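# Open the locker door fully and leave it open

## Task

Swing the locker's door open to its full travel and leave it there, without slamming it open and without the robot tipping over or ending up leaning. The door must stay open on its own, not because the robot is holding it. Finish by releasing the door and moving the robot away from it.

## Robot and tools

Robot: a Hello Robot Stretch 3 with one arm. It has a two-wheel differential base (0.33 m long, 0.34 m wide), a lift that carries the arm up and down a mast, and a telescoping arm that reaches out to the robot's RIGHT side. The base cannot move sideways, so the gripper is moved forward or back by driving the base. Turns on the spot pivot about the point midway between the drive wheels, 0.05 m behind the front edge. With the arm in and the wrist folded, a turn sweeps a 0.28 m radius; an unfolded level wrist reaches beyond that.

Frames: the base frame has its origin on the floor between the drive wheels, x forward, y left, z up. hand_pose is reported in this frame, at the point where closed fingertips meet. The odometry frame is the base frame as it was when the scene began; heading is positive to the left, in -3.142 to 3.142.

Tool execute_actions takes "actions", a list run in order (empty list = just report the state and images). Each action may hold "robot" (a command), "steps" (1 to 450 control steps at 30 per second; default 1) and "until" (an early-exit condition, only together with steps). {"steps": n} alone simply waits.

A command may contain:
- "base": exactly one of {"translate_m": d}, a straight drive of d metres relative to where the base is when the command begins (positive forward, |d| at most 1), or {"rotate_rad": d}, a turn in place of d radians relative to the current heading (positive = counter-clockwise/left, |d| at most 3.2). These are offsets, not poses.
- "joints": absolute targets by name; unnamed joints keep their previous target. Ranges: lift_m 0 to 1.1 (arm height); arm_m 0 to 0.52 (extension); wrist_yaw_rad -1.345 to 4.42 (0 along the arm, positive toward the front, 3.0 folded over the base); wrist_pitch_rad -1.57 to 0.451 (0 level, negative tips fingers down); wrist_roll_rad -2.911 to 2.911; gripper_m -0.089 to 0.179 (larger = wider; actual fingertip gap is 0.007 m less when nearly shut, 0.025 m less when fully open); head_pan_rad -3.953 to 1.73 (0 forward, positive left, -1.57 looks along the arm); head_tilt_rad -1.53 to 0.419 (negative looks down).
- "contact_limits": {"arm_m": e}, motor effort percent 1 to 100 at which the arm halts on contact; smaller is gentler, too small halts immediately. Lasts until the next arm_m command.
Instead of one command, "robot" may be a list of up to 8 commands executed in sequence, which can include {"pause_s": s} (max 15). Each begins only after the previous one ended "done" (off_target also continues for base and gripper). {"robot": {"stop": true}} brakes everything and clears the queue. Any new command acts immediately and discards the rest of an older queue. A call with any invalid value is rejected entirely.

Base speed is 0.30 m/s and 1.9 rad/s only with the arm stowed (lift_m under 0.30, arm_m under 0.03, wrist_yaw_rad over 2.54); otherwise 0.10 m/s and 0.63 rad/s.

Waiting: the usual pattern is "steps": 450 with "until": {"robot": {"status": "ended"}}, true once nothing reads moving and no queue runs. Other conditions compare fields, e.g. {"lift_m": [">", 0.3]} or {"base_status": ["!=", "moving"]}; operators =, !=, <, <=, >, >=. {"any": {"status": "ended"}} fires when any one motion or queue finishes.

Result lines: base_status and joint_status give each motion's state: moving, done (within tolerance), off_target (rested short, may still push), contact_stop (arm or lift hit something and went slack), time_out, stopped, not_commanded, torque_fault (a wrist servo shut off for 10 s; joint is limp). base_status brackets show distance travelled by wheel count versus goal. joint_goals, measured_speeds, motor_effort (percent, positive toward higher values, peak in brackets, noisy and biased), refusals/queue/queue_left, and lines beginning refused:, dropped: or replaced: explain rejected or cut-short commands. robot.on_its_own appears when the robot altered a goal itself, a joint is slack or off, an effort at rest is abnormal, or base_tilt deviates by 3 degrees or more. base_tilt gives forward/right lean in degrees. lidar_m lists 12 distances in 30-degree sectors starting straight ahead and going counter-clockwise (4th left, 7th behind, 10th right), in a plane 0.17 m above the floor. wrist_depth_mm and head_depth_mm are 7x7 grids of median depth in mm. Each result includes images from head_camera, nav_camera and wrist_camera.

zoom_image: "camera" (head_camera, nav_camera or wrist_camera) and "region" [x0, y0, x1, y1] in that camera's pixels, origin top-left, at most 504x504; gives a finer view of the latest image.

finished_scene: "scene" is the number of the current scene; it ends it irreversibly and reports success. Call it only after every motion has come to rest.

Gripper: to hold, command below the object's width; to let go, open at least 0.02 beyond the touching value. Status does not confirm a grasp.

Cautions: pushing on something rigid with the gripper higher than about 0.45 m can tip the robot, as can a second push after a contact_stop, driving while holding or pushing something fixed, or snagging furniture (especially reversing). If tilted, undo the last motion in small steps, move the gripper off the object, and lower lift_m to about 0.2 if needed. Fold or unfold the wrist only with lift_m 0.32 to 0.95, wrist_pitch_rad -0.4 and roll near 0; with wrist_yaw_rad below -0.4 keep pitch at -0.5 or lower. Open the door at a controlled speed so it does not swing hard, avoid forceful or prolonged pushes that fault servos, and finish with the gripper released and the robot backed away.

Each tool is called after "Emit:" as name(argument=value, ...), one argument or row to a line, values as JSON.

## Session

Emit:
execute_actions(
  actions=[],
)

Scene clock: 0.00 s.
robot.base_odometry: x=+0.000 y=+0.000 heading=+0.000 (m, m, rad; robot's odometry frame)
robot.turned_by_wheels: +0.000 (rad since the last result)
robot.turned_by_imu: +0.000 (rad since the last result)
robot.base_tilt: forward=-0.2 right=-1.7 (deg)
robot.lidar_m: 2.77 2.86 2.04 2.02 2.35 2.07 1.53 1.96 1.54 1.47 1.54 2.08
robot.head_depth_mm: 2172 2712 2703 2754 2761 2825 2084 / 2168 2691 2735 2732 2760 2816 2095 / 2130 2679 2732 2709 2735 2789 2097 / 1947 2634 2673 2688 2727 2777 2121 / 1946 2615 2689 2714 2733 2740 2120 / 1924 2609 2646 2680 2687 2701 2146 / 1924 2621 2639 2664 2671 2708 2133
robot.base_status: not_commanded
robot.joint_positions: lift_m=+0.318 arm_m=+0.000 wrist_yaw_rad=+2.990 wrist_pitch_rad=-0.518 wrist_roll_rad=-0.010 gripper_m=+0.037 head_pan_rad=+0.016 head_tilt_rad=+0.009
robot.joint_goals: lift_m=+0.318 arm_m=+0.000 wrist_yaw_rad=+2.990 wrist_pitch_rad=-0.518 wrist_roll_rad=-0.010 gripper_m=+0.037 head_pan_rad=+0.016 head_tilt_rad=+0.009
robot.joint_status: lift_m=not_commanded arm_m=not_commanded wrist_yaw_rad=not_commanded wrist_pitch_rad=not_commanded wrist_roll_rad=not_commanded gripper_m=not_commanded head_pan_rad=not_commanded head_tilt_rad=not_commanded
robot.measured_speeds: translate_m=+0.000 rotate_rad=+0.000 lift_m=+0.000 arm_m=+0.000 wrist_yaw_rad=+0.000 wrist_pitch_rad=+0.000 wrist_roll_rad=+0.000 head_pan_rad=+0.000 head_tilt_rad=+0.000
robot: refusals=0 queue=idle queue_left=0
robot.motor_effort: left_wheel=-1 right_wheel=+0 lift_m=+32 arm_m=-1 wrist_yaw_rad=+0 wrist_pitch_rad=+4 wrist_roll_rad=+1 gripper_m=+0 head_pan_rad=-1 head_tilt_rad=+2 (%)
robot.hand_pose: x=+0.0106 y=+0.0636 z=+0.3091 quat_wxyz=(+0.232, +0.691, +0.130, +0.672) (m; robot's base frame)
robot.wrist_depth_mm: - - - - - - - / - - - - - - - / 797 810 793 780 790 778 774 / 672 660 640 657 650 644 645 / 566 565 - 559 567 550 542 / 497 516 - - - 480 468 / 443 - - - 429 430 426
pictures: head_camera (sideways: a quarter turn clockwise sets it upright), nav_camera (sideways: a quarter turn counterclockwise sets it upright), wrist_camera
camera_calibration (this result's frames):
head_camera: T_world_to_cam=[[-0.0307458, 0.0326252, -0.998995, 1.31954], [0.00228786, 0.999467, 0.0325702, -0.0453457], [0.999525, -0.00128416, -0.030804, -0.00840348], [0, 0, 0, 1]] pos_world=[0.0490736, 0.00226037, 1.31943]
nav_camera: T_world_to_cam=[[-0.0547561, 0.0157257, 0.998376, -1.25445], [-0.0433417, -0.998971, 0.013358, 0.0403409], [0.997559, -0.0425399, 0.0553813, -0.113671], [0, 0, 0, 1]] pos_world=[0.0464529, 0.055191, 1.25817]
wrist_camera: T_world_to_cam=[[0.992388, -0.122587, 0.0117522, -0.00613131], [-0.0699955, -0.639998, -0.765182, 0.31146], [0.101323, 0.758535, -0.643707, 0.312591], [0, 0, 0, 1]] pos_world=[-0.00378712, -0.0385291, 0.439613]
Images, in order (width x height): head_camera 896x504, nav_camera 672x504, wrist_camera 644x364.

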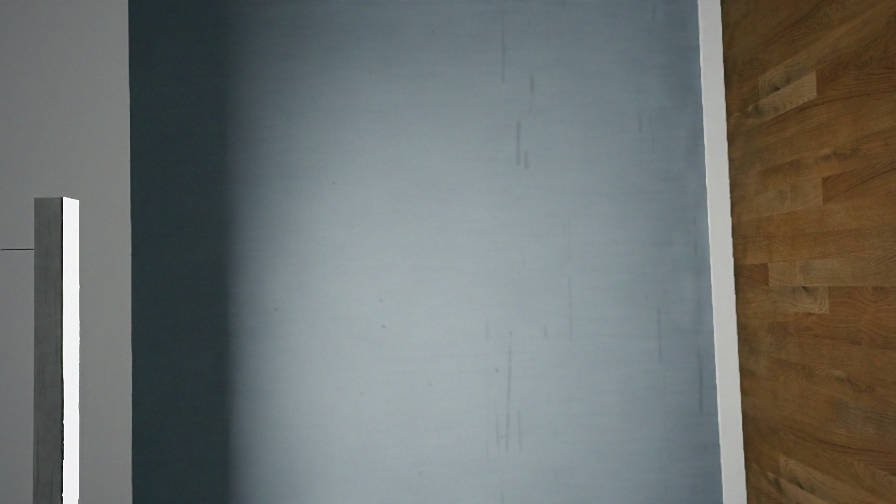

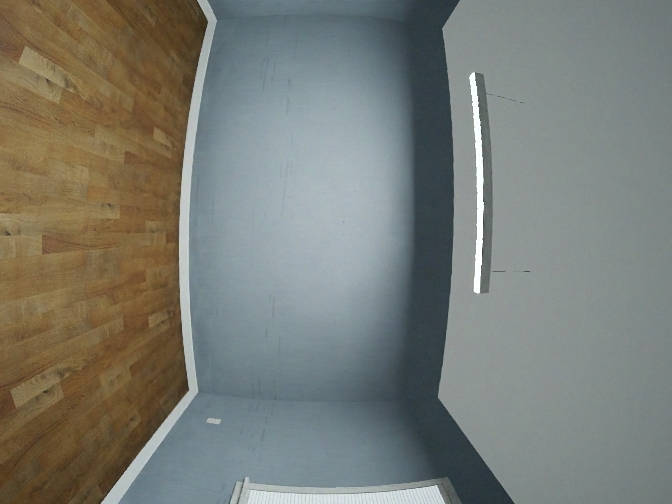

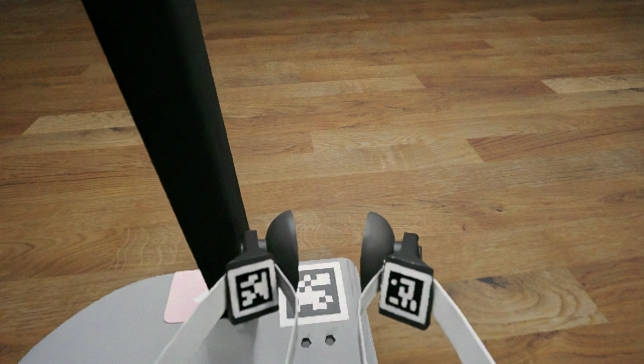

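Emit:
execute_actions(
  actions=[
    {"robot": {"joints": {"head_pan_rad": -3.14, "head_tilt_rad": -0.3, "lift_m": 0.27}}, "steps": 150, "until": {"robot": {"status": "ended"}}},
  ],
)

Scene clock: 8.30 s.
robot.base_odometry: x=+0.000 y=+0.000 heading=+0.000 (m, m, rad; robot's odometry frame)
robot.turned_by_wheels: +0.000 (rad since the last result)
robot.turned_by_imu: +0.001 (rad since the last result)
robot.base_tilt: forward=-0.1 right=-1.7 (deg)
robot.lidar_m: 2.78 2.87 2.04 2.02 2.35 2.08 1.53 1.96 1.54 1.47 1.55 2.09
robot.head_depth_mm: 1752 1856 1989 2120 2232 1827 1464 / 1729 1843 1973 2102 2217 1826 1471 / 1731 1839 1947 2079 2220 1835 1479 / 1704 1806 1932 1994 2190 1825 1487 / 1701 1795 1926 1664 2149 1790 1478 / 1681 1806 1912 1685 2185 1846 1484 / 1665 1760 1876 1688 2159 1844 1490
robot.base_status: not_commanded
robot.joint_positions: lift_m=+0.270 arm_m=+0.000 wrist_yaw_rad=+2.990 wrist_pitch_rad=-0.518 wrist_roll_rad=-0.010 gripper_m=+0.037 head_pan_rad=-3.133 head_tilt_rad=-0.296
robot.joint_goals: lift_m=+0.270 arm_m=+0.000 wrist_yaw_rad=+2.990 wrist_pitch_rad=-0.518 wrist_roll_rad=-0.010 gripper_m=+0.037 head_pan_rad=-3.140 head_tilt_rad=-0.300
robot.joint_status: lift_m=done arm_m=not_commanded wrist_yaw_rad=not_commanded wrist_pitch_rad=not_commanded wrist_roll_rad=not_commanded gripper_m=not_commanded head_pan_rad=done head_tilt_rad=done
robot.measured_speeds: translate_m=+0.000 rotate_rad=+0.000 lift_m=+0.000 arm_m=+0.000 wrist_yaw_rad=+0.000 wrist_pitch_rad=+0.000 wrist_roll_rad=+0.000 head_pan_rad=+0.000 head_tilt_rad=+0.000
robot: refusals=0 queue=done queue_left=0
robot.motor_effort: left_wheel=+0(1) right_wheel=+0(0) lift_m=+22(31) arm_m=-1(0) wrist_yaw_rad=+0(0) wrist_pitch_rad=+5(5) wrist_roll_rad=+1(0) gripper_m=+1(1) head_pan_rad=-4(25) head_tilt_rad=-2(19) (%)
robot.hand_pose: x=+0.0106 y=+0.0635 z=+0.2612 quat_wxyz=(+0.232, +0.691, +0.130, +0.672) (m; robot's base frame)
robot.wrist_depth_mm: - - - - - - - / 895 - 882 892 857 865 879 / 731 717 700 713 697 700 678 / 591 596 585 582 586 579 583 / 497 509 - 517 500 493 497 / 453 - - - - 426 435 / - - - - 379 385 381
pictures: head_camera (sideways: a quarter turn clockwise sets it upright), nav_camera (sideways: a quarter turn counterclockwise sets it upright), wrist_camera
camera_calibration (this result's frames):
head_camera: T_world_to_cam=[[0.329356, -0.0302061, -0.943723, 1.245], [-0.0183988, -0.999504, 0.0255703, -0.0360948], [-0.944027, 0.00894166, -0.329748, 0.392572], [0, 0, 0, 1]] pos_world=[-0.0401129, -0.00198061, 1.30531]
nav_camera: T_world_to_cam=[[-0.247934, -0.0187897, 0.968595, -1.21411], [0.0437472, 0.998575, 0.0305694, 0.0174111], [-0.967789, 0.0499525, -0.246758, 0.291632], [0, 0, 0, 1]] pos_world=[-0.0195417, -0.0547668, 1.24741]
wrist_camera: T_world_to_cam=[[0.992389, -0.122581, 0.0117369, -0.00556183], [-0.0700565, -0.640393, -0.764846, 0.274647], [0.101272, 0.758202, -0.644107, 0.281901], [0, 0, 0, 1]] pos_world=[-0.00378844, -0.0385381, 0.391702]
Images, in order (width x height): head_camera 896x504, nav_camera 672x504, wrist_camera 644x364.

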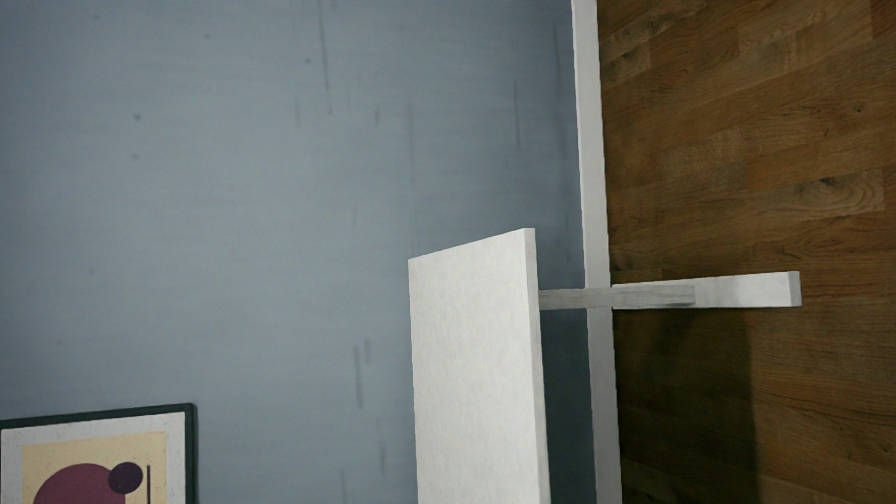

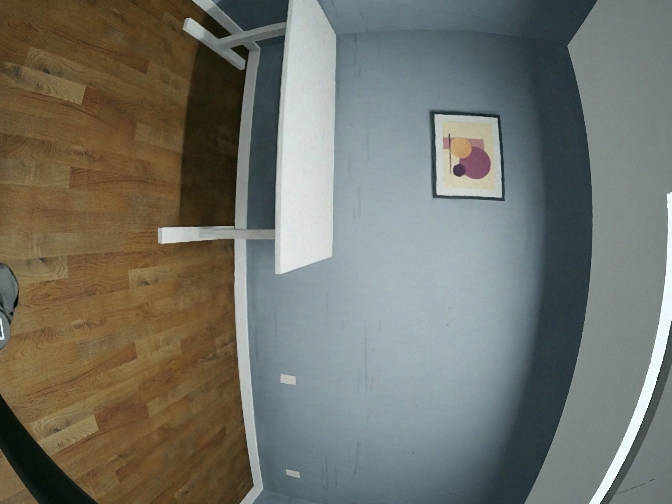

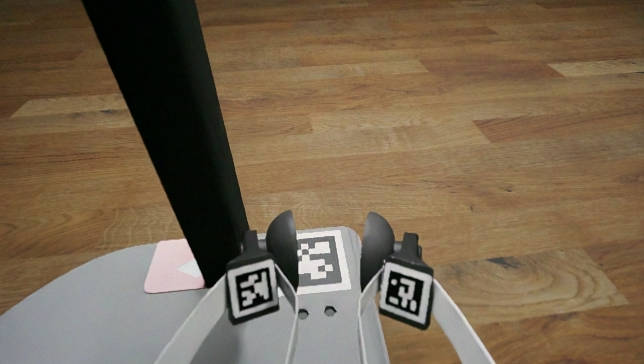

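Emit:
execute_actions(
  actions=[
    {"robot": {"base": {"rotate_rad": -1.8}, "joints": {"head_tilt_rad": -0.25}}, "steps": 150, "until": {"robot": {"status": "ended"}}},
  ],
)

Scene clock: 21.07 s.
robot.base_odometry: x=+0.000 y=+0.000 heading=-1.800 (m, m, rad; robot's odometry frame)
robot.turned_by_wheels: -1.800 (rad since the last result)
robot.turned_by_imu: -1.788 (rad since the last result)
robot.base_tilt: forward=-0.2 right=-1.7 (deg)
robot.lidar_m: 1.46 1.50 1.76 2.78 2.79 2.59 2.02 2.27 2.27 1.53 1.53 1.69
robot.head_depth_mm: 2237 2359 2501 2701 2574 1892 1509 / 2164 2321 2428 2603 2592 1916 1512 / 2090 2206 2319 2449 2363 1918 1514 / 1772 1848 1961 2102 2245 1932 1524 / 1950 2056 2189 2315 2443 1916 1520 / 1939 2047 2164 2275 2390 1930 1519 / 1907 1990 2095 2201 2327 1935 1539
robot.base_status: done (rotate_rad -1.7999 of -1.8000)
robot.joint_positions: lift_m=+0.270 arm_m=+0.000 wrist_yaw_rad=+2.990 wrist_pitch_rad=-0.518 wrist_roll_rad=-0.010 gripper_m=+0.037 head_pan_rad=-3.133 head_tilt_rad=-0.260
robot.joint_goals: lift_m=+0.270 arm_m=+0.000 wrist_yaw_rad=+2.990 wrist_pitch_rad=-0.518 wrist_roll_rad=-0.010 gripper_m=+0.037 head_pan_rad=-3.140 head_tilt_rad=-0.250
robot.joint_status: lift_m=done arm_m=not_commanded wrist_yaw_rad=not_commanded wrist_pitch_rad=not_commanded wrist_roll_rad=not_commanded gripper_m=not_commanded head_pan_rad=done head_tilt_rad=done
robot.measured_speeds: translate_m=+0.000 rotate_rad=+0.000 lift_m=+0.000 arm_m=+0.000 wrist_yaw_rad=+0.000 wrist_pitch_rad=+0.000 wrist_roll_rad=+0.000 head_pan_rad=+0.000 head_tilt_rad=+0.000
robot: refusals=0 queue=done queue_left=0
robot.motor_effort: left_wheel=+1(7) right_wheel=-2(6) lift_m=+22(22) arm_m=+0(1) wrist_yaw_rad=+0(1) wrist_pitch_rad=+5(5) wrist_roll_rad=+0(1) gripper_m=+1(0) head_pan_rad=-3(2) head_tilt_rad=+3(7) (%)
robot.hand_pose: x=+0.0106 y=+0.0635 z=+0.2612 quat_wxyz=(+0.232, +0.691, +0.130, +0.672) (m; robot's base frame)
robot.wrist_depth_mm: - - - - - - - / 927 - 884 890 850 913 865 / 711 734 719 701 698 687 682 / 591 588 584 573 582 579 580 / 512 517 - 513 517 491 489 / 457 - - - - 429 427 / - - - - 373 385 383
pictures: head_camera (sideways: a quarter turn clockwise sets it upright), nav_camera (sideways: a quarter turn counterclockwise sets it upright), wrist_camera
camera_calibration (this result's frames):
head_camera: T_world_to_cam=[[0.294816, -0.0306618, -0.955062, 1.26002], [-0.0179627, -0.999486, 0.0265431, -0.0373651], [-0.955385, 0.00933014, -0.295215, 0.347699], [0, 0, 0, 1]] pos_world=[-0.0399583, -0.00195567, 1.30703]
nav_camera: T_world_to_cam=[[-0.212569, -0.0183686, 0.976973, -1.22528], [0.0453346, 0.998561, 0.0286383, 0.0199141], [-0.976094, 0.0503783, -0.21143, 0.2457], [0, 0, 0, 1]] pos_world=[-0.0215321, -0.05477, 1.24844]
wrist_camera: T_world_to_cam=[[0.992389, -0.12258, 0.0117365, -0.00556406], [-0.0700589, -0.640413, -0.764829, 0.274621], [0.101269, 0.758186, -0.644126, 0.28192], [0, 0, 0, 1]] pos_world=[-0.00378857, -0.0385598, 0.391695]
Images, in order (width x height): head_camera 896x504, nav_camera 672x504, wrist_camera 644x364.

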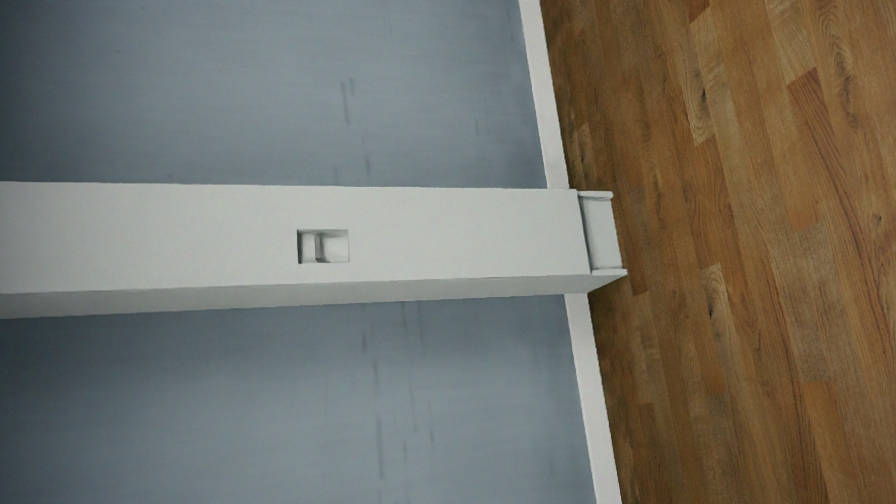

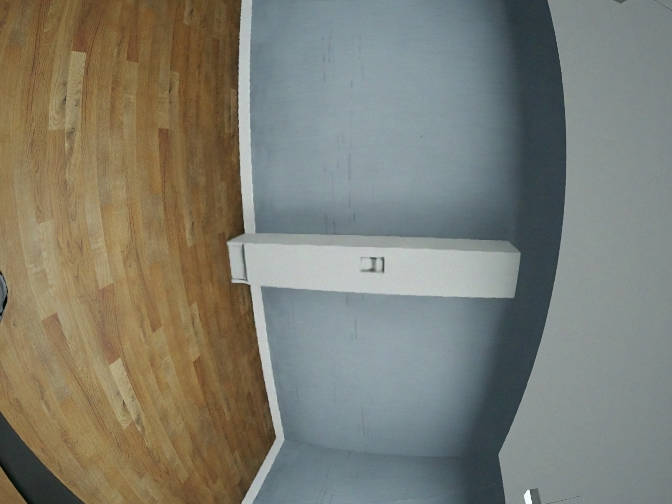

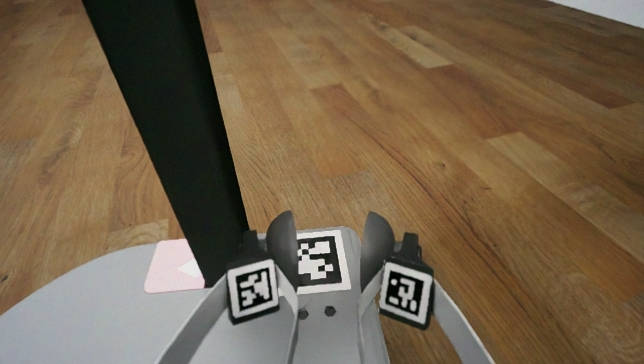

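Emit:
zoom_image(
  camera="head_camera",
  region=[260, 170, 400, 320],
)

Emit:
zoom_image(
  camera="head_camera",
  region=[500, 160, 680, 320],
)

Region (260, 170, 400, 320) of head_camera's 896x504 image, scaled by 3.360, with more detail than that image has; it fills the left 470 columns of this view, and the rest is white.

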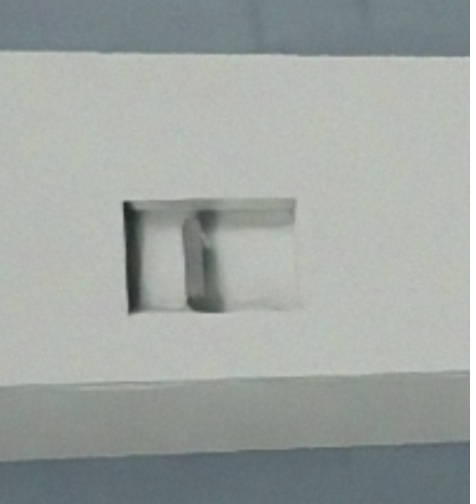

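Region (500, 160, 680, 320) of head_camera's 896x504 image, scaled by 2.800, with more detail than that image has.

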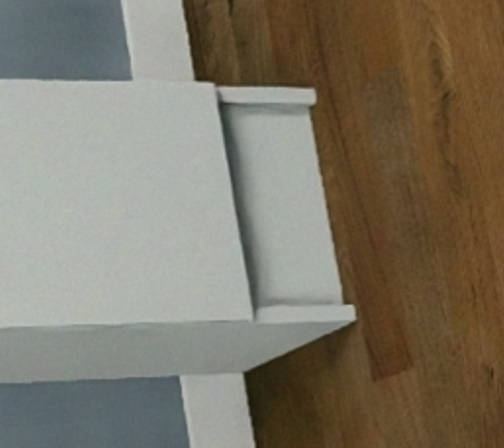

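Emit:
execute_actions(
  actions=[
    {"robot": {"base": {"rotate_rad": -0.185}}, "steps": 90, "until": {"robot": {"status": "ended"}}},
    {"robot": {"base": {"translate_m": -1.0}}, "steps": 200, "until": {"robot": {"translate_m": ["<", -0.385]}}},
    {"robot": {"base": {"translate_m": -1.0}}, "steps": 200, "until": {"robot": {"translate_m": ["<", -0.52]}}},
    {"robot": {"joints": {"lift_m": 0.903, "wrist_pitch_rad": -0.4, "head_pan_rad": -1.65, "head_tilt_rad": -0.45}}, "steps": 150, "until": {"robot": {"lift_m": [">", 0.36]}}},
    {"robot": {"joints": {"wrist_yaw_rad": 0.0}}, "steps": 150, "until": {"robot": {"wrist_yaw_rad": ["<", 1.0]}}},
    {"robot": {"joints": {"wrist_pitch_rad": 0.02, "wrist_roll_rad": 1.57, "gripper_m": 0.047}}, "steps": 300, "until": {"robot": {"base_status": ["!=", "moving"]}}},
    {"robot": {"base": {"rotate_rad": -1.15}}, "steps": 300, "until": {"robot": {"status": "ended"}}},
  ],
)

Scene clock: 110.07 s.
robot.base_odometry: x=+0.557 y=+1.269 heading=-3.135 (m, m, rad; robot's odometry frame)
robot.turned_by_wheels: -1.335 (rad since the last result)
robot.turned_by_imu: -1.331 (rad since the last result)
robot.base_tilt: forward=-0.2 right=-1.6 (deg)
robot.lidar_m: 2.56 2.46 2.85 2.76 2.86 2.29 2.20 1.44 0.72 0.69 1.05 1.43
robot.head_depth_mm: 884 965 1055 1172 1318 1482 - / 862 933 1040 1154 1285 1426 - / 575 625 685 756 858 977 - / 565 614 676 751 832 921 - / 557 605 682 743 815 916 - / 551 598 650 726 823 1301 1302 / 551 844 947 1047 1168 1311 1323
robot.base_status: done (rotate_rad -1.1499 of -1.1500)
robot.joint_positions: lift_m=+0.903 arm_m=+0.000 wrist_yaw_rad=+0.000 wrist_pitch_rad=-0.002 wrist_roll_rad=+1.566 gripper_m=+0.047 head_pan_rad=-1.657 head_tilt_rad=-0.444
robot.joint_goals: lift_m=+0.903 arm_m=+0.000 wrist_yaw_rad=+0.000 wrist_pitch_rad=+0.020 wrist_roll_rad=+1.570 gripper_m=+0.047 head_pan_rad=-1.650 head_tilt_rad=-0.450
robot.joint_status: lift_m=done arm_m=not_commanded wrist_yaw_rad=done wrist_pitch_rad=done wrist_roll_rad=done gripper_m=done head_pan_rad=done head_tilt_rad=done
robot.measured_speeds: translate_m=+0.000 rotate_rad=+0.000 lift_m=+0.000 arm_m=+0.000 wrist_yaw_rad=+0.000 wrist_pitch_rad=+0.000 wrist_roll_rad=+0.000 head_pan_rad=+0.000 head_tilt_rad=+0.000
robot: refusals=0 queue=done queue_left=0
robot.motor_effort: left_wheel=+1(5) right_wheel=-2(7) lift_m=+42(44) arm_m=-1(1) wrist_yaw_rad=-1(1) wrist_pitch_rad=+7(8) wrist_roll_rad=+3(5) gripper_m=+0(47) head_pan_rad=+1(29) head_tilt_rad=-2(15) (%)
robot.hand_pose: x=-0.0212 y=-0.4009 z=+1.0166 quat_wxyz=(+0.003, +0.000, -1.000, -0.001) (m; robot's base frame)
robot.wrist_depth_mm: 417 414 414 409 407 411 407 / 419 426 428 424 414 419 416 / 442 434 431 463 432 425 428 / 455 452 448 476 444 448 441 / 465 464 462 458 452 454 460 / 827 812 - 785 - 804 797 / 825 843 830 845 841 811 808
pictures: head_camera (sideways: a quarter turn clockwise sets it upright), nav_camera (sideways: a quarter turn counterclockwise sets it upright), wrist_camera
camera_calibration (this result's frames):
head_camera: T_world_to_cam=[[0.0729658, 0.460321, -0.884749, 1.16961], [0.992961, -0.116518, 0.0212678, -0.0366581], [-0.093299, -0.880073, -0.465583, 0.564147], [0, 0, 0, 1]] pos_world=[0.00369297, -0.0461758, 1.29825]
nav_camera: T_world_to_cam=[[-0.0168656, -0.388456, 0.921313, -1.15378], [-0.990371, 0.133124, 0.0379995, 0.0140527], [-0.13741, -0.9118, -0.386961, 0.469033], [0, 0, 0, 1]] pos_world=[0.0589079, -0.0223982, 1.24395]
wrist_camera: T_world_to_cam=[[-0.0194062, -0.0173732, -0.999661, 1.00913], [0.983455, 0.179786, -0.0222161, 0.149011], [0.18011, -0.983552, 0.0135968, -0.241416], [0, 0, 0, 1]] pos_world=[-0.0834804, -0.246703, 1.01538]
Images, in order (width x height): head_camera 896x504, nav_camera 672x504, wrist_camera 644x364.

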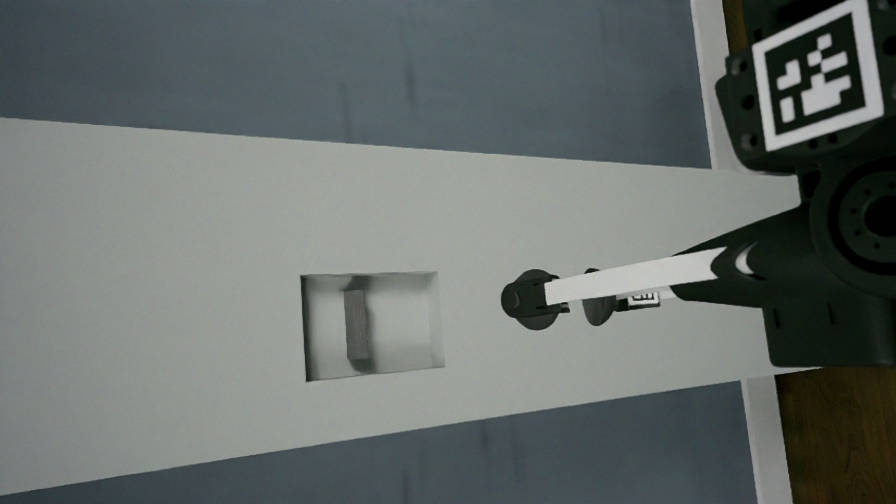

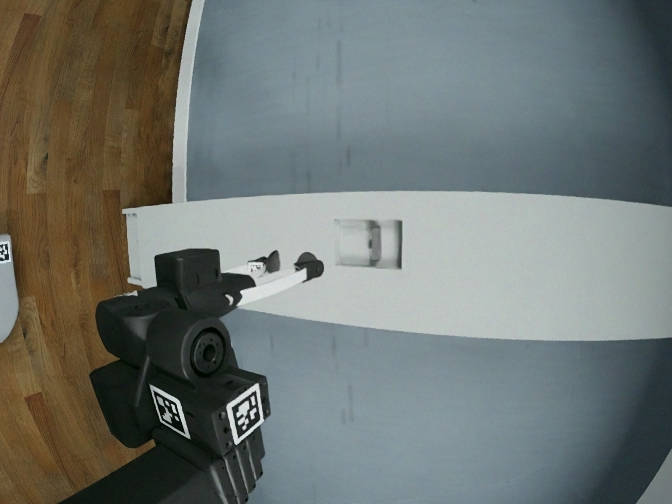

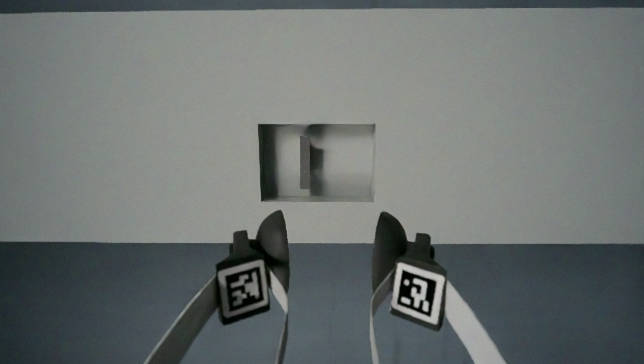

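Emit:
zoom_image(
  camera="wrist_camera",
  region=[230, 100, 410, 260],
)

Region (230, 100, 410, 260) of wrist_camera's 644x364 image, scaled by 2.800.

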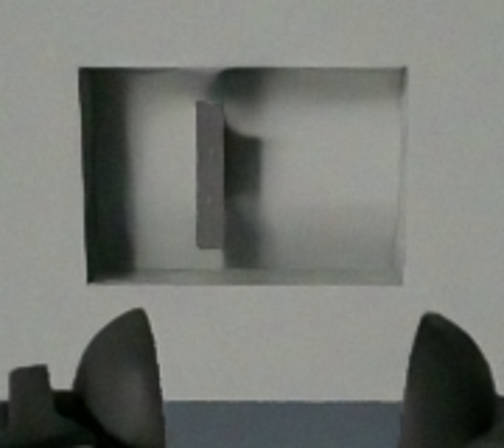

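Emit:
execute_actions(
  actions=[
    {"robot": {"joints": {"lift_m": 0.935, "arm_m": 0.22}}, "steps": 300, "until": {"robot": {"status": "ended"}}},
  ],
)

Scene clock: 133.37 s.
robot.base_odometry: x=+0.557 y=+1.269 heading=-3.135 (m, m, rad; robot's odometry frame)
robot.turned_by_wheels: +0.000 (rad since the last result)
robot.turned_by_imu: +0.002 (rad since the last result)
robot.base_tilt: forward=-0.2 right=-1.6 (deg)
robot.lidar_m: 2.56 2.46 2.84 2.76 2.87 2.29 2.20 1.43 0.72 0.69 1.05 1.43
robot.head_depth_mm: 883 962 1059 1160 - - 1308 / 859 940 1032 - 1303 1451 1318 / 573 622 677 - 881 994 1230 / 566 617 670 - 868 940 1084 / 558 607 678 736 834 918 1052 / 551 595 651 725 831 1294 1290 / 550 843 953 1048 1168 1301 1318
robot.base_status: done (rotate_rad -1.1499 of -1.1500)
robot.joint_positions: lift_m=+0.935 arm_m=+0.220 wrist_yaw_rad=+0.000 wrist_pitch_rad=-0.001 wrist_roll_rad=+1.566 gripper_m=+0.047 head_pan_rad=-1.657 head_tilt_rad=-0.444
robot.joint_goals: lift_m=+0.935 arm_m=+0.220 wrist_yaw_rad=+0.000 wrist_pitch_rad=+0.020 wrist_roll_rad=+1.570 gripper_m=+0.047 head_pan_rad=-1.650 head_tilt_rad=-0.450
robot.joint_status: lift_m=done arm_m=done wrist_yaw_rad=done wrist_pitch_rad=done wrist_roll_rad=done gripper_m=done head_pan_rad=done head_tilt_rad=done
robot.measured_speeds: translate_m=+0.000 rotate_rad=+0.000 lift_m=+0.000 arm_m=+0.000 wrist_yaw_rad=+0.000 wrist_pitch_rad=+0.000 wrist_roll_rad=+0.000 head_pan_rad=+0.000 head_tilt_rad=+0.000
robot: refusals=0 queue=done queue_left=0
robot.motor_effort: left_wheel=+1(1) right_wheel=-2(2) lift_m=+42(45) arm_m=+3(5) wrist_yaw_rad=+0(0) wrist_pitch_rad=+7(7) wrist_roll_rad=+3(3) gripper_m=+1(0) head_pan_rad=+1(2) head_tilt_rad=-2(2) (%)
robot.hand_pose: x=-0.0212 y=-0.6209 z=+1.0487 quat_wxyz=(+0.003, +0.000, -1.000, -0.001) (m; robot's base frame)
robot.wrist_depth_mm: 212 210 209 209 207 207 206 / 216 215 214 215 213 212 213 / 224 223 222 218 220 218 218 / 229 228 233 258 258 226 226 / 238 236 236 266 261 233 233 / 247 245 - 247 - 239 239 / 255 253 252 252 250 249 250
pictures: head_camera (sideways: a quarter turn clockwise sets it upright), nav_camera (sideways: a quarter turn counterclockwise sets it upright), wrist_camera
camera_calibration (this result's frames):
head_camera: T_world_to_cam=[[0.0729695, 0.460363, -0.884727, 1.16958], [0.992961, -0.116519, 0.0212663, -0.0366562], [-0.0932972, -0.880051, -0.465625, 0.564202], [0, 0, 0, 1]] pos_world=[0.00369298, -0.0461757, 1.29824]
nav_camera: T_world_to_cam=[[-0.0168695, -0.3885, 0.921294, -1.15375], [-0.990371, 0.133122, 0.0380017, 0.0140498], [-0.137408, -0.911782, -0.387004, 0.46909], [0, 0, 0, 1]] pos_world=[0.0589081, -0.0223955, 1.24395]
wrist_camera: T_world_to_cam=[[-0.0190945, -0.0176509, -0.999662, 1.03722], [0.983463, 0.179775, -0.0219594, 0.188993], [0.180102, -0.983549, 0.0139263, -0.45853], [0, 0, 0, 1]] pos_world=[-0.0834802, -0.466655, 1.04741]
Images, in order (width x height): head_camera 896x504, nav_camera 672x504, wrist_camera 644x364.

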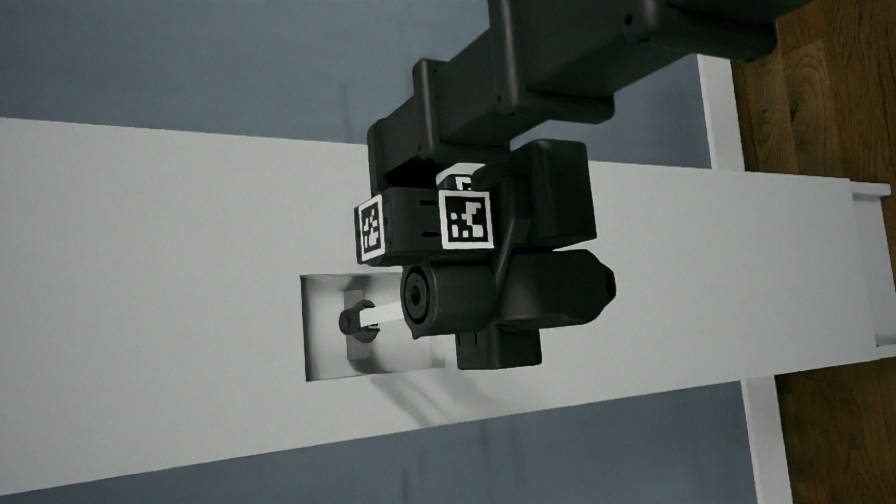

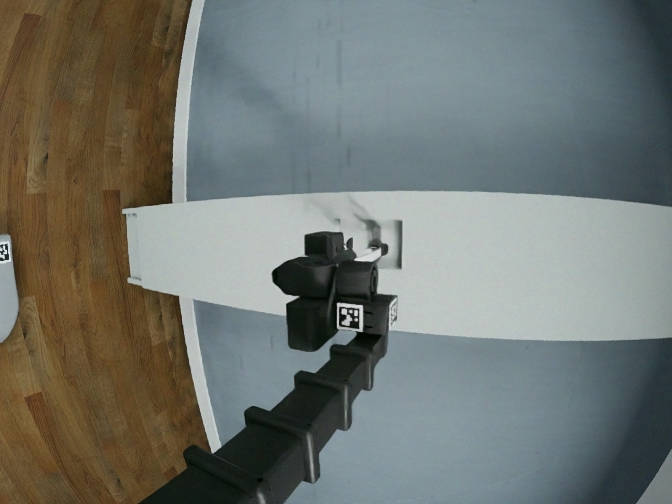

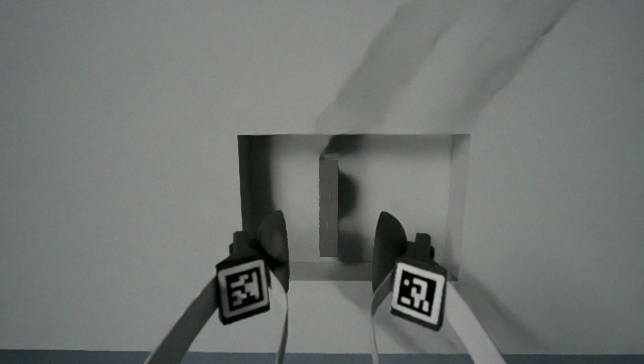

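Emit:
execute_actions(
  actions=[
    {"robot": {"joints": {"arm_m": 0.298}, "contact_limits": {"arm_m": 12}}, "steps": 120, "until": {"robot": {"status": "ended"}}},
    {"robot": {"joints": {"gripper_m": -0.05}}, "steps": 60, "until": {"robot": {"status": "ended"}}},
    {"robot": {"joints": {"lift_m": 0.961, "wrist_pitch_rad": 0.19}}, "steps": 27},
    {"robot": {"joints": {"arm_m": 0.245}, "contact_limits": {"arm_m": 12}}, "steps": 45, "until": {"robot": {"arm_m": ["<", 0.265]}}},
    {"robot": {"base": {"translate_m": -0.008}, "joints": {"wrist_pitch_rad": 0.02, "lift_m": 0.937}}, "steps": 60, "until": {"robot": {"status": "ended"}}},
  ],
)

Scene clock: 162.77 s.
robot.base_odometry: x=+0.565 y=+1.269 heading=-3.135 (m, m, rad; robot's odometry frame)
robot.turned_by_wheels: +0.000 (rad since the last result)
robot.turned_by_imu: +0.002 (rad since the last result)
robot.base_tilt: forward=-0.2 right=-1.6 (deg)
robot.lidar_m: 2.57 2.47 2.85 2.76 2.86 2.28 2.20 1.44 0.71 0.63 1.05 1.43
robot.head_depth_mm: 882 961 1058 1157 - 1469 1288 / 864 948 1031 - 1302 1451 1314 / 562 613 665 - 868 991 1224 / 541 587 635 - 814 898 1030 / 521 564 617 - 757 846 960 / 503 542 589 647 731 1263 1291 / 488 537 939 1050 1166 1310 1323
robot.base_status: done (translate_m -0.0080 of -0.0080)
robot.joint_positions: lift_m=+0.937 arm_m=+0.245 wrist_yaw_rad=+0.001 wrist_pitch_rad=-0.005 wrist_roll_rad=+1.566 gripper_m=-0.039 head_pan_rad=-1.657 head_tilt_rad=-0.444
robot.joint_goals: lift_m=+0.937 arm_m=+0.245 wrist_yaw_rad=+0.000 wrist_pitch_rad=+0.020 wrist_roll_rad=+1.570 gripper_m=-0.041 head_pan_rad=-1.650 head_tilt_rad=-0.450
robot.joint_status: lift_m=done arm_m=done wrist_yaw_rad=done wrist_pitch_rad=done wrist_roll_rad=done gripper_m=done head_pan_rad=done head_tilt_rad=done
robot.measured_speeds: translate_m=+0.000 rotate_rad=+0.000 lift_m=+0.000 arm_m=+0.000 wrist_yaw_rad=+0.000 wrist_pitch_rad=+0.000 wrist_roll_rad=+0.000 head_pan_rad=+0.000 head_tilt_rad=+0.000
robot: refusals=0 queue=done queue_left=0
robot.on_its_own: gripper_m is held at -0.041, not at your -0.050, by its stall guard, which is still easing
robot.motor_effort: left_wheel=+0(6) right_wheel=-1(2) lift_m=+22(55) arm_m=-3(7) wrist_yaw_rad=-1(8) wrist_pitch_rad=+9(55) wrist_roll_rad=+3(3) gripper_m=-21(100) head_pan_rad=+2(2) head_tilt_rad=-2(2) (%)
robot.contact_limits: arm_m 12 (drawing in: default 21, maximum 34; extending or still: default 28, maximum 46)
robot.hand_pose: x=-0.0211 y=-0.6463 z=+1.0503 quat_wxyz=(+0.003, +0.001, -1.000, -0.003) (m; robot's base frame)
robot.wrist_depth_mm: 170 169 168 167 167 165 167 / 169 168 167 166 166 165 165 / 168 167 167 166 165 164 164 / 165 165 195 195 196 179 163 / 164 164 195 194 194 178 161 / 164 163 177 - 193 179 160 / 162 162 177 190 189 167 158
pictures: head_camera (sideways: a quarter turn clockwise sets it upright), nav_camera (sideways: a quarter turn counterclockwise sets it upright), wrist_camera
camera_calibration (this result's frames):
head_camera: T_world_to_cam=[[0.0729705, 0.460373, -0.884721, 1.16957], [0.992961, -0.116519, 0.0212659, -0.0366557], [-0.0932969, -0.880045, -0.465635, 0.564215], [0, 0, 0, 1]] pos_world=[0.00369297, -0.0461756, 1.29824]
nav_camera: T_world_to_cam=[[-0.0168705, -0.38851, 0.92129, -1.15375], [-0.990371, 0.133122, 0.0380023, 0.0140491], [-0.137408, -0.911778, -0.387015, 0.469104], [0, 0, 0, 1]] pos_world=[0.0589081, -0.0223948, 1.24395]
wrist_camera: T_world_to_cam=[[-0.0190963, -0.0135198, -0.999726, 1.04116], [0.98333, 0.180586, -0.0212252, 0.193161], [0.180823, -0.983466, 0.00984595, -0.479212], [0, 0, 0, 1]] pos_world=[-0.0834056, -0.492095, 1.0497]
Images, in order (width x height): head_camera 896x504, nav_camera 672x504, wrist_camera 644x364.

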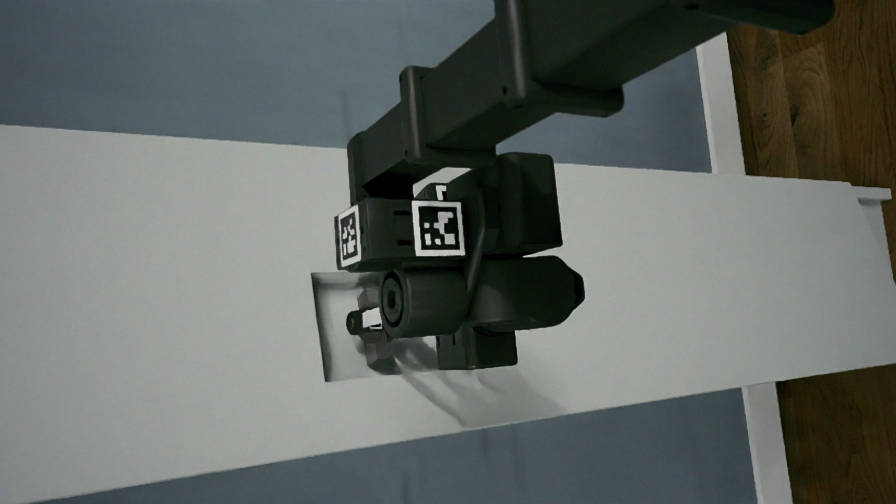

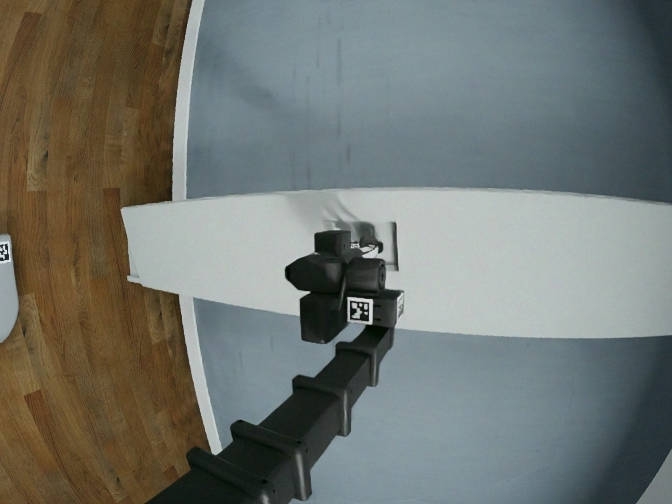

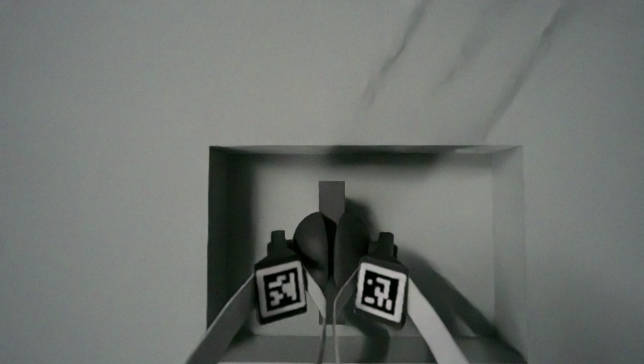

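Emit:
execute_actions(
  actions=[
    {"robot": {"joints": {"gripper_m": -0.047}}, "steps": 6},
    {"robot": {"base": {"translate_m": -0.04}, "joints": {"arm_m": 0.17}, "contact_limits": {"arm_m": 12}}, "steps": 120, "until": {"robot": {"status": "ended"}}},
  ],
)

Scene clock: 174.17 s.
robot.base_odometry: x=+0.605 y=+1.269 heading=-3.135 (m, m, rad; robot's odometry frame)
robot.turned_by_wheels: +0.000 (rad since the last result)
robot.turned_by_imu: +0.001 (rad since the last result)
robot.base_tilt: forward=-0.2 right=-1.6 (deg)
robot.lidar_m: 2.61 2.51 2.84 2.76 2.87 2.24 2.16 1.44 1.05 0.52 1.05 1.43
robot.head_depth_mm: 882 959 1055 1149 - 1496 1316 / 867 946 1040 - - 1453 1307 / 576 631 991 - - 1430 1284 / 515 560 613 - - 865 973 / 473 509 557 628 - 734 829 / 436 465 501 542 596 690 1124 / 405 437 490 773 1155 1308 1319
robot.base_status: done (translate_m -0.0400 of -0.0400)
robot.joint_positions: lift_m=+0.937 arm_m=+0.170 wrist_yaw_rad=-0.010 wrist_pitch_rad=-0.005 wrist_roll_rad=+1.566 gripper_m=-0.043 head_pan_rad=-1.657 head_tilt_rad=-0.444
robot.joint_goals: lift_m=+0.937 arm_m=+0.170 wrist_yaw_rad=+0.000 wrist_pitch_rad=+0.020 wrist_roll_rad=+1.570 gripper_m=-0.044 head_pan_rad=-1.650 head_tilt_rad=-0.450
robot.joint_status: lift_m=done arm_m=done wrist_yaw_rad=done wrist_pitch_rad=done wrist_roll_rad=done gripper_m=done head_pan_rad=done head_tilt_rad=done
robot.measured_speeds: translate_m=+0.000 rotate_rad=+0.000 lift_m=+0.000 arm_m=+0.000 wrist_yaw_rad=+0.000 wrist_pitch_rad=+0.000 wrist_roll_rad=+0.000 head_pan_rad=+0.000 head_tilt_rad=+0.000
robot: refusals=0 queue=done queue_left=0
robot.motor_effort: left_wheel=-1(10) right_wheel=+1(17) lift_m=+22(22) arm_m=-4(7) wrist_yaw_rad=+7(35) wrist_pitch_rad=+9(9) wrist_roll_rad=+3(3) gripper_m=-21(68) head_pan_rad=+1(2) head_tilt_rad=-3(3) (%)
robot.contact_limits: arm_m 12 (drawing in: default 21, maximum 34; extending or still: default 28, maximum 46)
robot.hand_pose: x=-0.0239 y=-0.5715 z=+1.0505 quat_wxyz=(+0.003, -0.005, -1.000, -0.003) (m; robot's base frame)
robot.wrist_depth_mm: 251 250 250 249 247 246 245 / 231 227 227 226 225 225 225 / 210 210 210 208 208 207 207 / 194 194 199 208 207 194 192 / 182 182 200 216 211 184 177 / 169 169 175 - 198 179 166 / 159 159 183 185 186 179 156
pictures: head_camera (sideways: a quarter turn clockwise sets it upright), nav_camera (sideways: a quarter turn counterclockwise sets it upright), wrist_camera
camera_calibration (this result's frames):
head_camera: T_world_to_cam=[[0.0729704, 0.460373, -0.884721, 1.16957], [0.992961, -0.116519, 0.0212659, -0.0366557], [-0.0932967, -0.880045, -0.465635, 0.564216], [0, 0, 0, 1]] pos_world=[0.00369299, -0.0461756, 1.29824]
nav_camera: T_world_to_cam=[[-0.0168704, -0.388511, 0.92129, -1.15375], [-0.990371, 0.133121, 0.0380023, 0.014049], [-0.137408, -0.911778, -0.387015, 0.469104], [0, 0, 0, 1]] pos_world=[0.0589081, -0.0223948, 1.24395]
wrist_camera: T_world_to_cam=[[-0.0192468, -0.0138012, -0.99972, 1.04208], [0.985279, 0.169623, -0.0213105, 0.176326], [0.16987, -0.985412, 0.0103334, -0.407003], [0, 0, 0, 1]] pos_world=[-0.0845362, -0.416592, 1.04975]
Images, in order (width x height): head_camera 896x504, nav_camera 672x504, wrist_camera 644x364.

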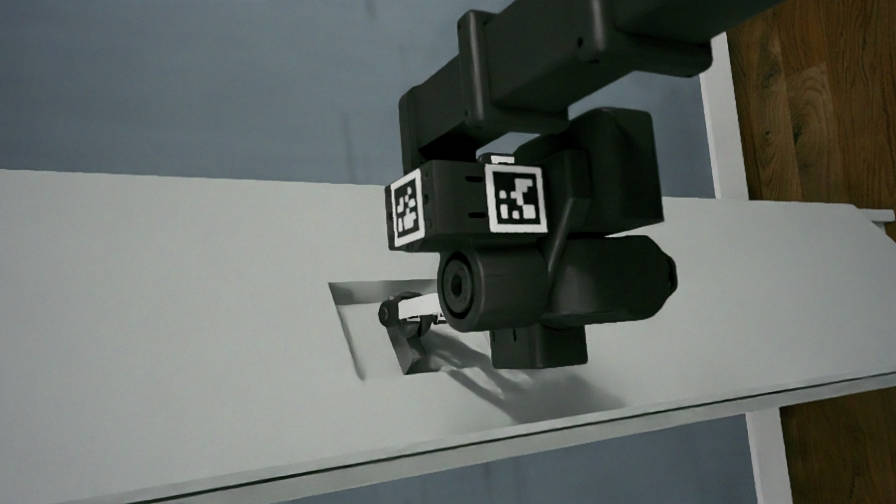

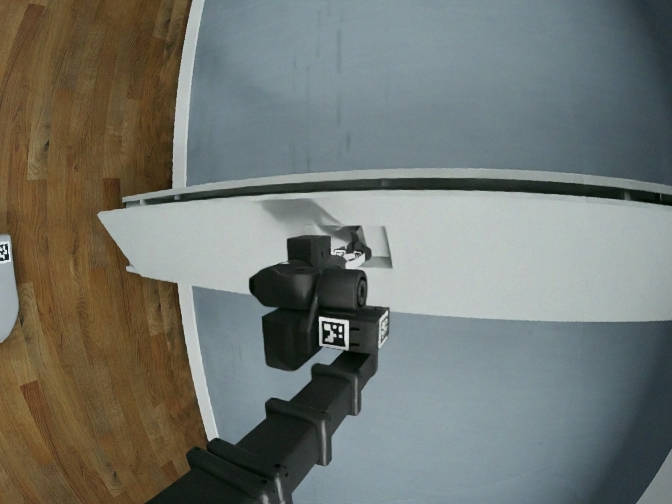

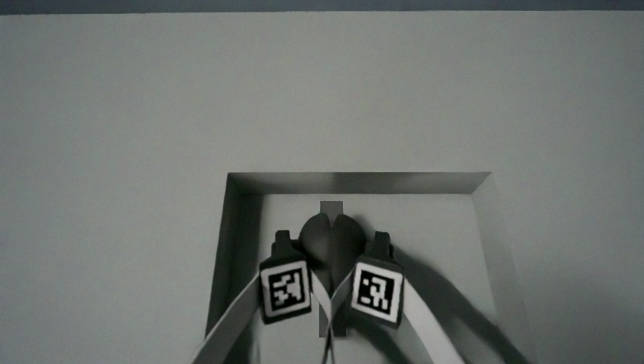

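Emit:
execute_actions(
  actions=[
    {"robot": {"joints": {"gripper_m": 0.04}}, "steps": 30, "until": {"robot": {"gripper_m": [">", 0.025]}}},
    {"robot": {"joints": {"arm_m": 0.06, "head_pan_rad": -1.75, "head_tilt_rad": -0.7}}, "steps": 90, "until": {"robot": {"arm_m": ["<", 0.125]}}},
    {"robot": {"joints": {"lift_m": 0.79, "gripper_m": 0.0, "wrist_roll_rad": 0.0}}, "steps": 90, "until": {"robot": {"arm_m": ["<", 0.08]}}},
    {"robot": {"base": {"translate_m": 0.175}}, "steps": 150, "until": {"robot": {"status": "ended"}}},
  ],
)

Scene clock: 238.23 s.
robot.base_odometry: x=+0.430 y=+1.268 heading=-3.135 (m, m, rad; robot's odometry frame)
robot.turned_by_wheels: +0.000 (rad since the last result)
robot.turned_by_imu: +0.003 (rad since the last result)
robot.base_tilt: forward=-0.3 right=-1.6 (deg)
robot.lidar_m: 2.43 2.36 2.85 2.76 2.86 2.42 2.33 1.44 0.57 0.53 1.05 1.43
robot.head_depth_mm: 952 1084 1261 1525 1554 1376 - / 577 679 1151 1432 1595 - - / 502 608 679 825 996 - 1146 / 445 504 584 691 811 - 1152 / 839 952 1074 1237 - 1310 1164 / 797 911 1074 1247 1439 1335 1169 / 826 931 1053 1225 1442 1332 1168
robot.base_status: done (translate_m +0.1750 of +0.1750)
robot.joint_positions: lift_m=+0.790 arm_m=+0.060 wrist_yaw_rad=-0.001 wrist_pitch_rad=-0.001 wrist_roll_rad=+0.008 gripper_m=+0.000 head_pan_rad=-1.743 head_tilt_rad=-0.691
robot.joint_goals: lift_m=+0.790 arm_m=+0.060 wrist_yaw_rad=+0.000 wrist_pitch_rad=+0.020 wrist_roll_rad=+0.000 gripper_m=+0.000 head_pan_rad=-1.750 head_tilt_rad=-0.700
robot.joint_status: lift_m=done arm_m=done wrist_yaw_rad=done wrist_pitch_rad=done wrist_roll_rad=done gripper_m=done head_pan_rad=done head_tilt_rad=done
robot.measured_speeds: translate_m=+0.000 rotate_rad=+0.000 lift_m=+0.000 arm_m=+0.000 wrist_yaw_rad=+0.000 wrist_pitch_rad=+0.000 wrist_roll_rad=+0.000 head_pan_rad=+0.000 head_tilt_rad=+0.000
robot: refusals=0 queue=done queue_left=0
robot.motor_effort: left_wheel=+0(2) right_wheel=-2(2) lift_m=+21(22) arm_m=-4(6) wrist_yaw_rad=+1(8) wrist_pitch_rad=+7(9) wrist_roll_rad=-5(8) gripper_m=-2(83) head_pan_rad=-3(12) head_tilt_rad=-4(18) (%)
robot.hand_pose: x=-0.0217 y=-0.4615 z=+0.9046 quat_wxyz=(+0.705, +0.000, -0.710, -0.001) (m; robot's base frame)
robot.wrist_depth_mm: 674 644 650 638 609 203 292 / 689 665 660 655 630 214 298 / 699 694 685 668 650 222 311 / 738 705 709 695 680 235 333 / 768 747 721 718 689 245 356 / 772 778 750 - 472 257 390 / 807 777 783 769 749 272 741
pictures: head_camera (sideways: a quarter turn clockwise sets it upright), nav_camera (sideways: a quarter turn counterclockwise sets it upright), wrist_camera
camera_calibration (this result's frames):
head_camera: T_world_to_cam=[[0.146837, 0.651291, -0.744486, 0.986288], [0.978546, -0.205611, 0.0131289, -0.0259687], [-0.144524, -0.730441, -0.667509, 0.827163], [0, 0, 0, 1]] pos_world=[0.000132588, -0.0435057, 1.28676]
nav_camera: T_world_to_cam=[[-0.0866941, -0.595585, 0.798601, -0.993318], [-0.977103, 0.207178, 0.0484384, 0.000395426], [-0.194302, -0.776116, -0.599909, 0.746457], [0, 0, 0, 1]] pos_world=[0.0593092, -0.0123501, 1.24105]
wrist_camera: T_world_to_cam=[[-0.999809, -0.018566, 0.00615091, -0.0355975], [-0.00941878, 0.181429, -0.983359, 1.00656], [0.0171411, -0.983229, -0.181569, -0.126204], [0, 0, 0, 1]] pos_world=[-0.0239469, -0.307368, 0.967113]
Images, in order (width x height): head_camera 896x504, nav_camera 672x504, wrist_camera 644x364.

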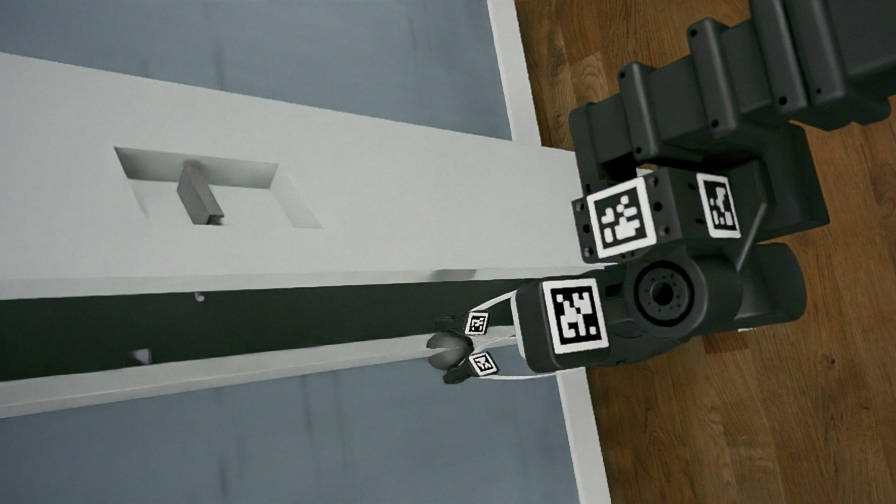

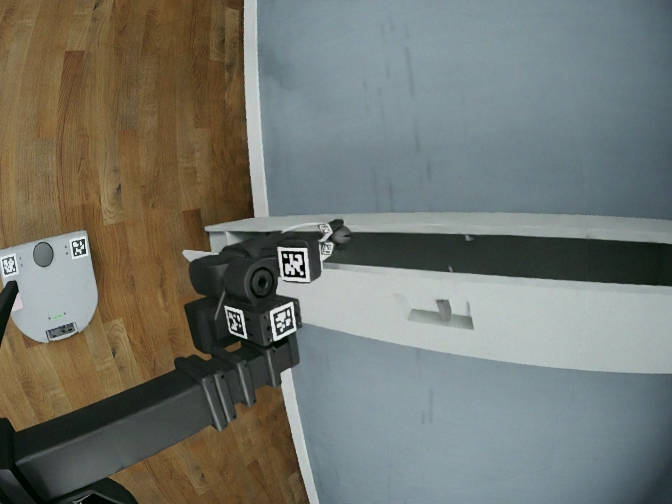

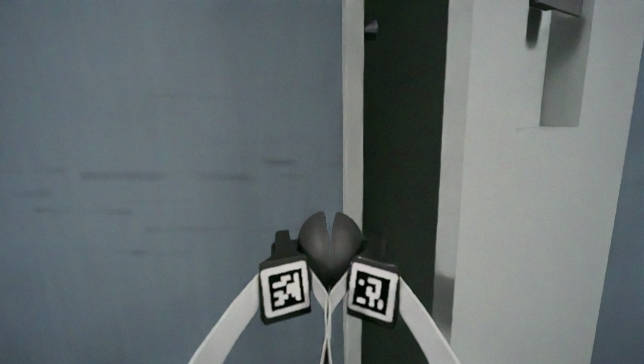

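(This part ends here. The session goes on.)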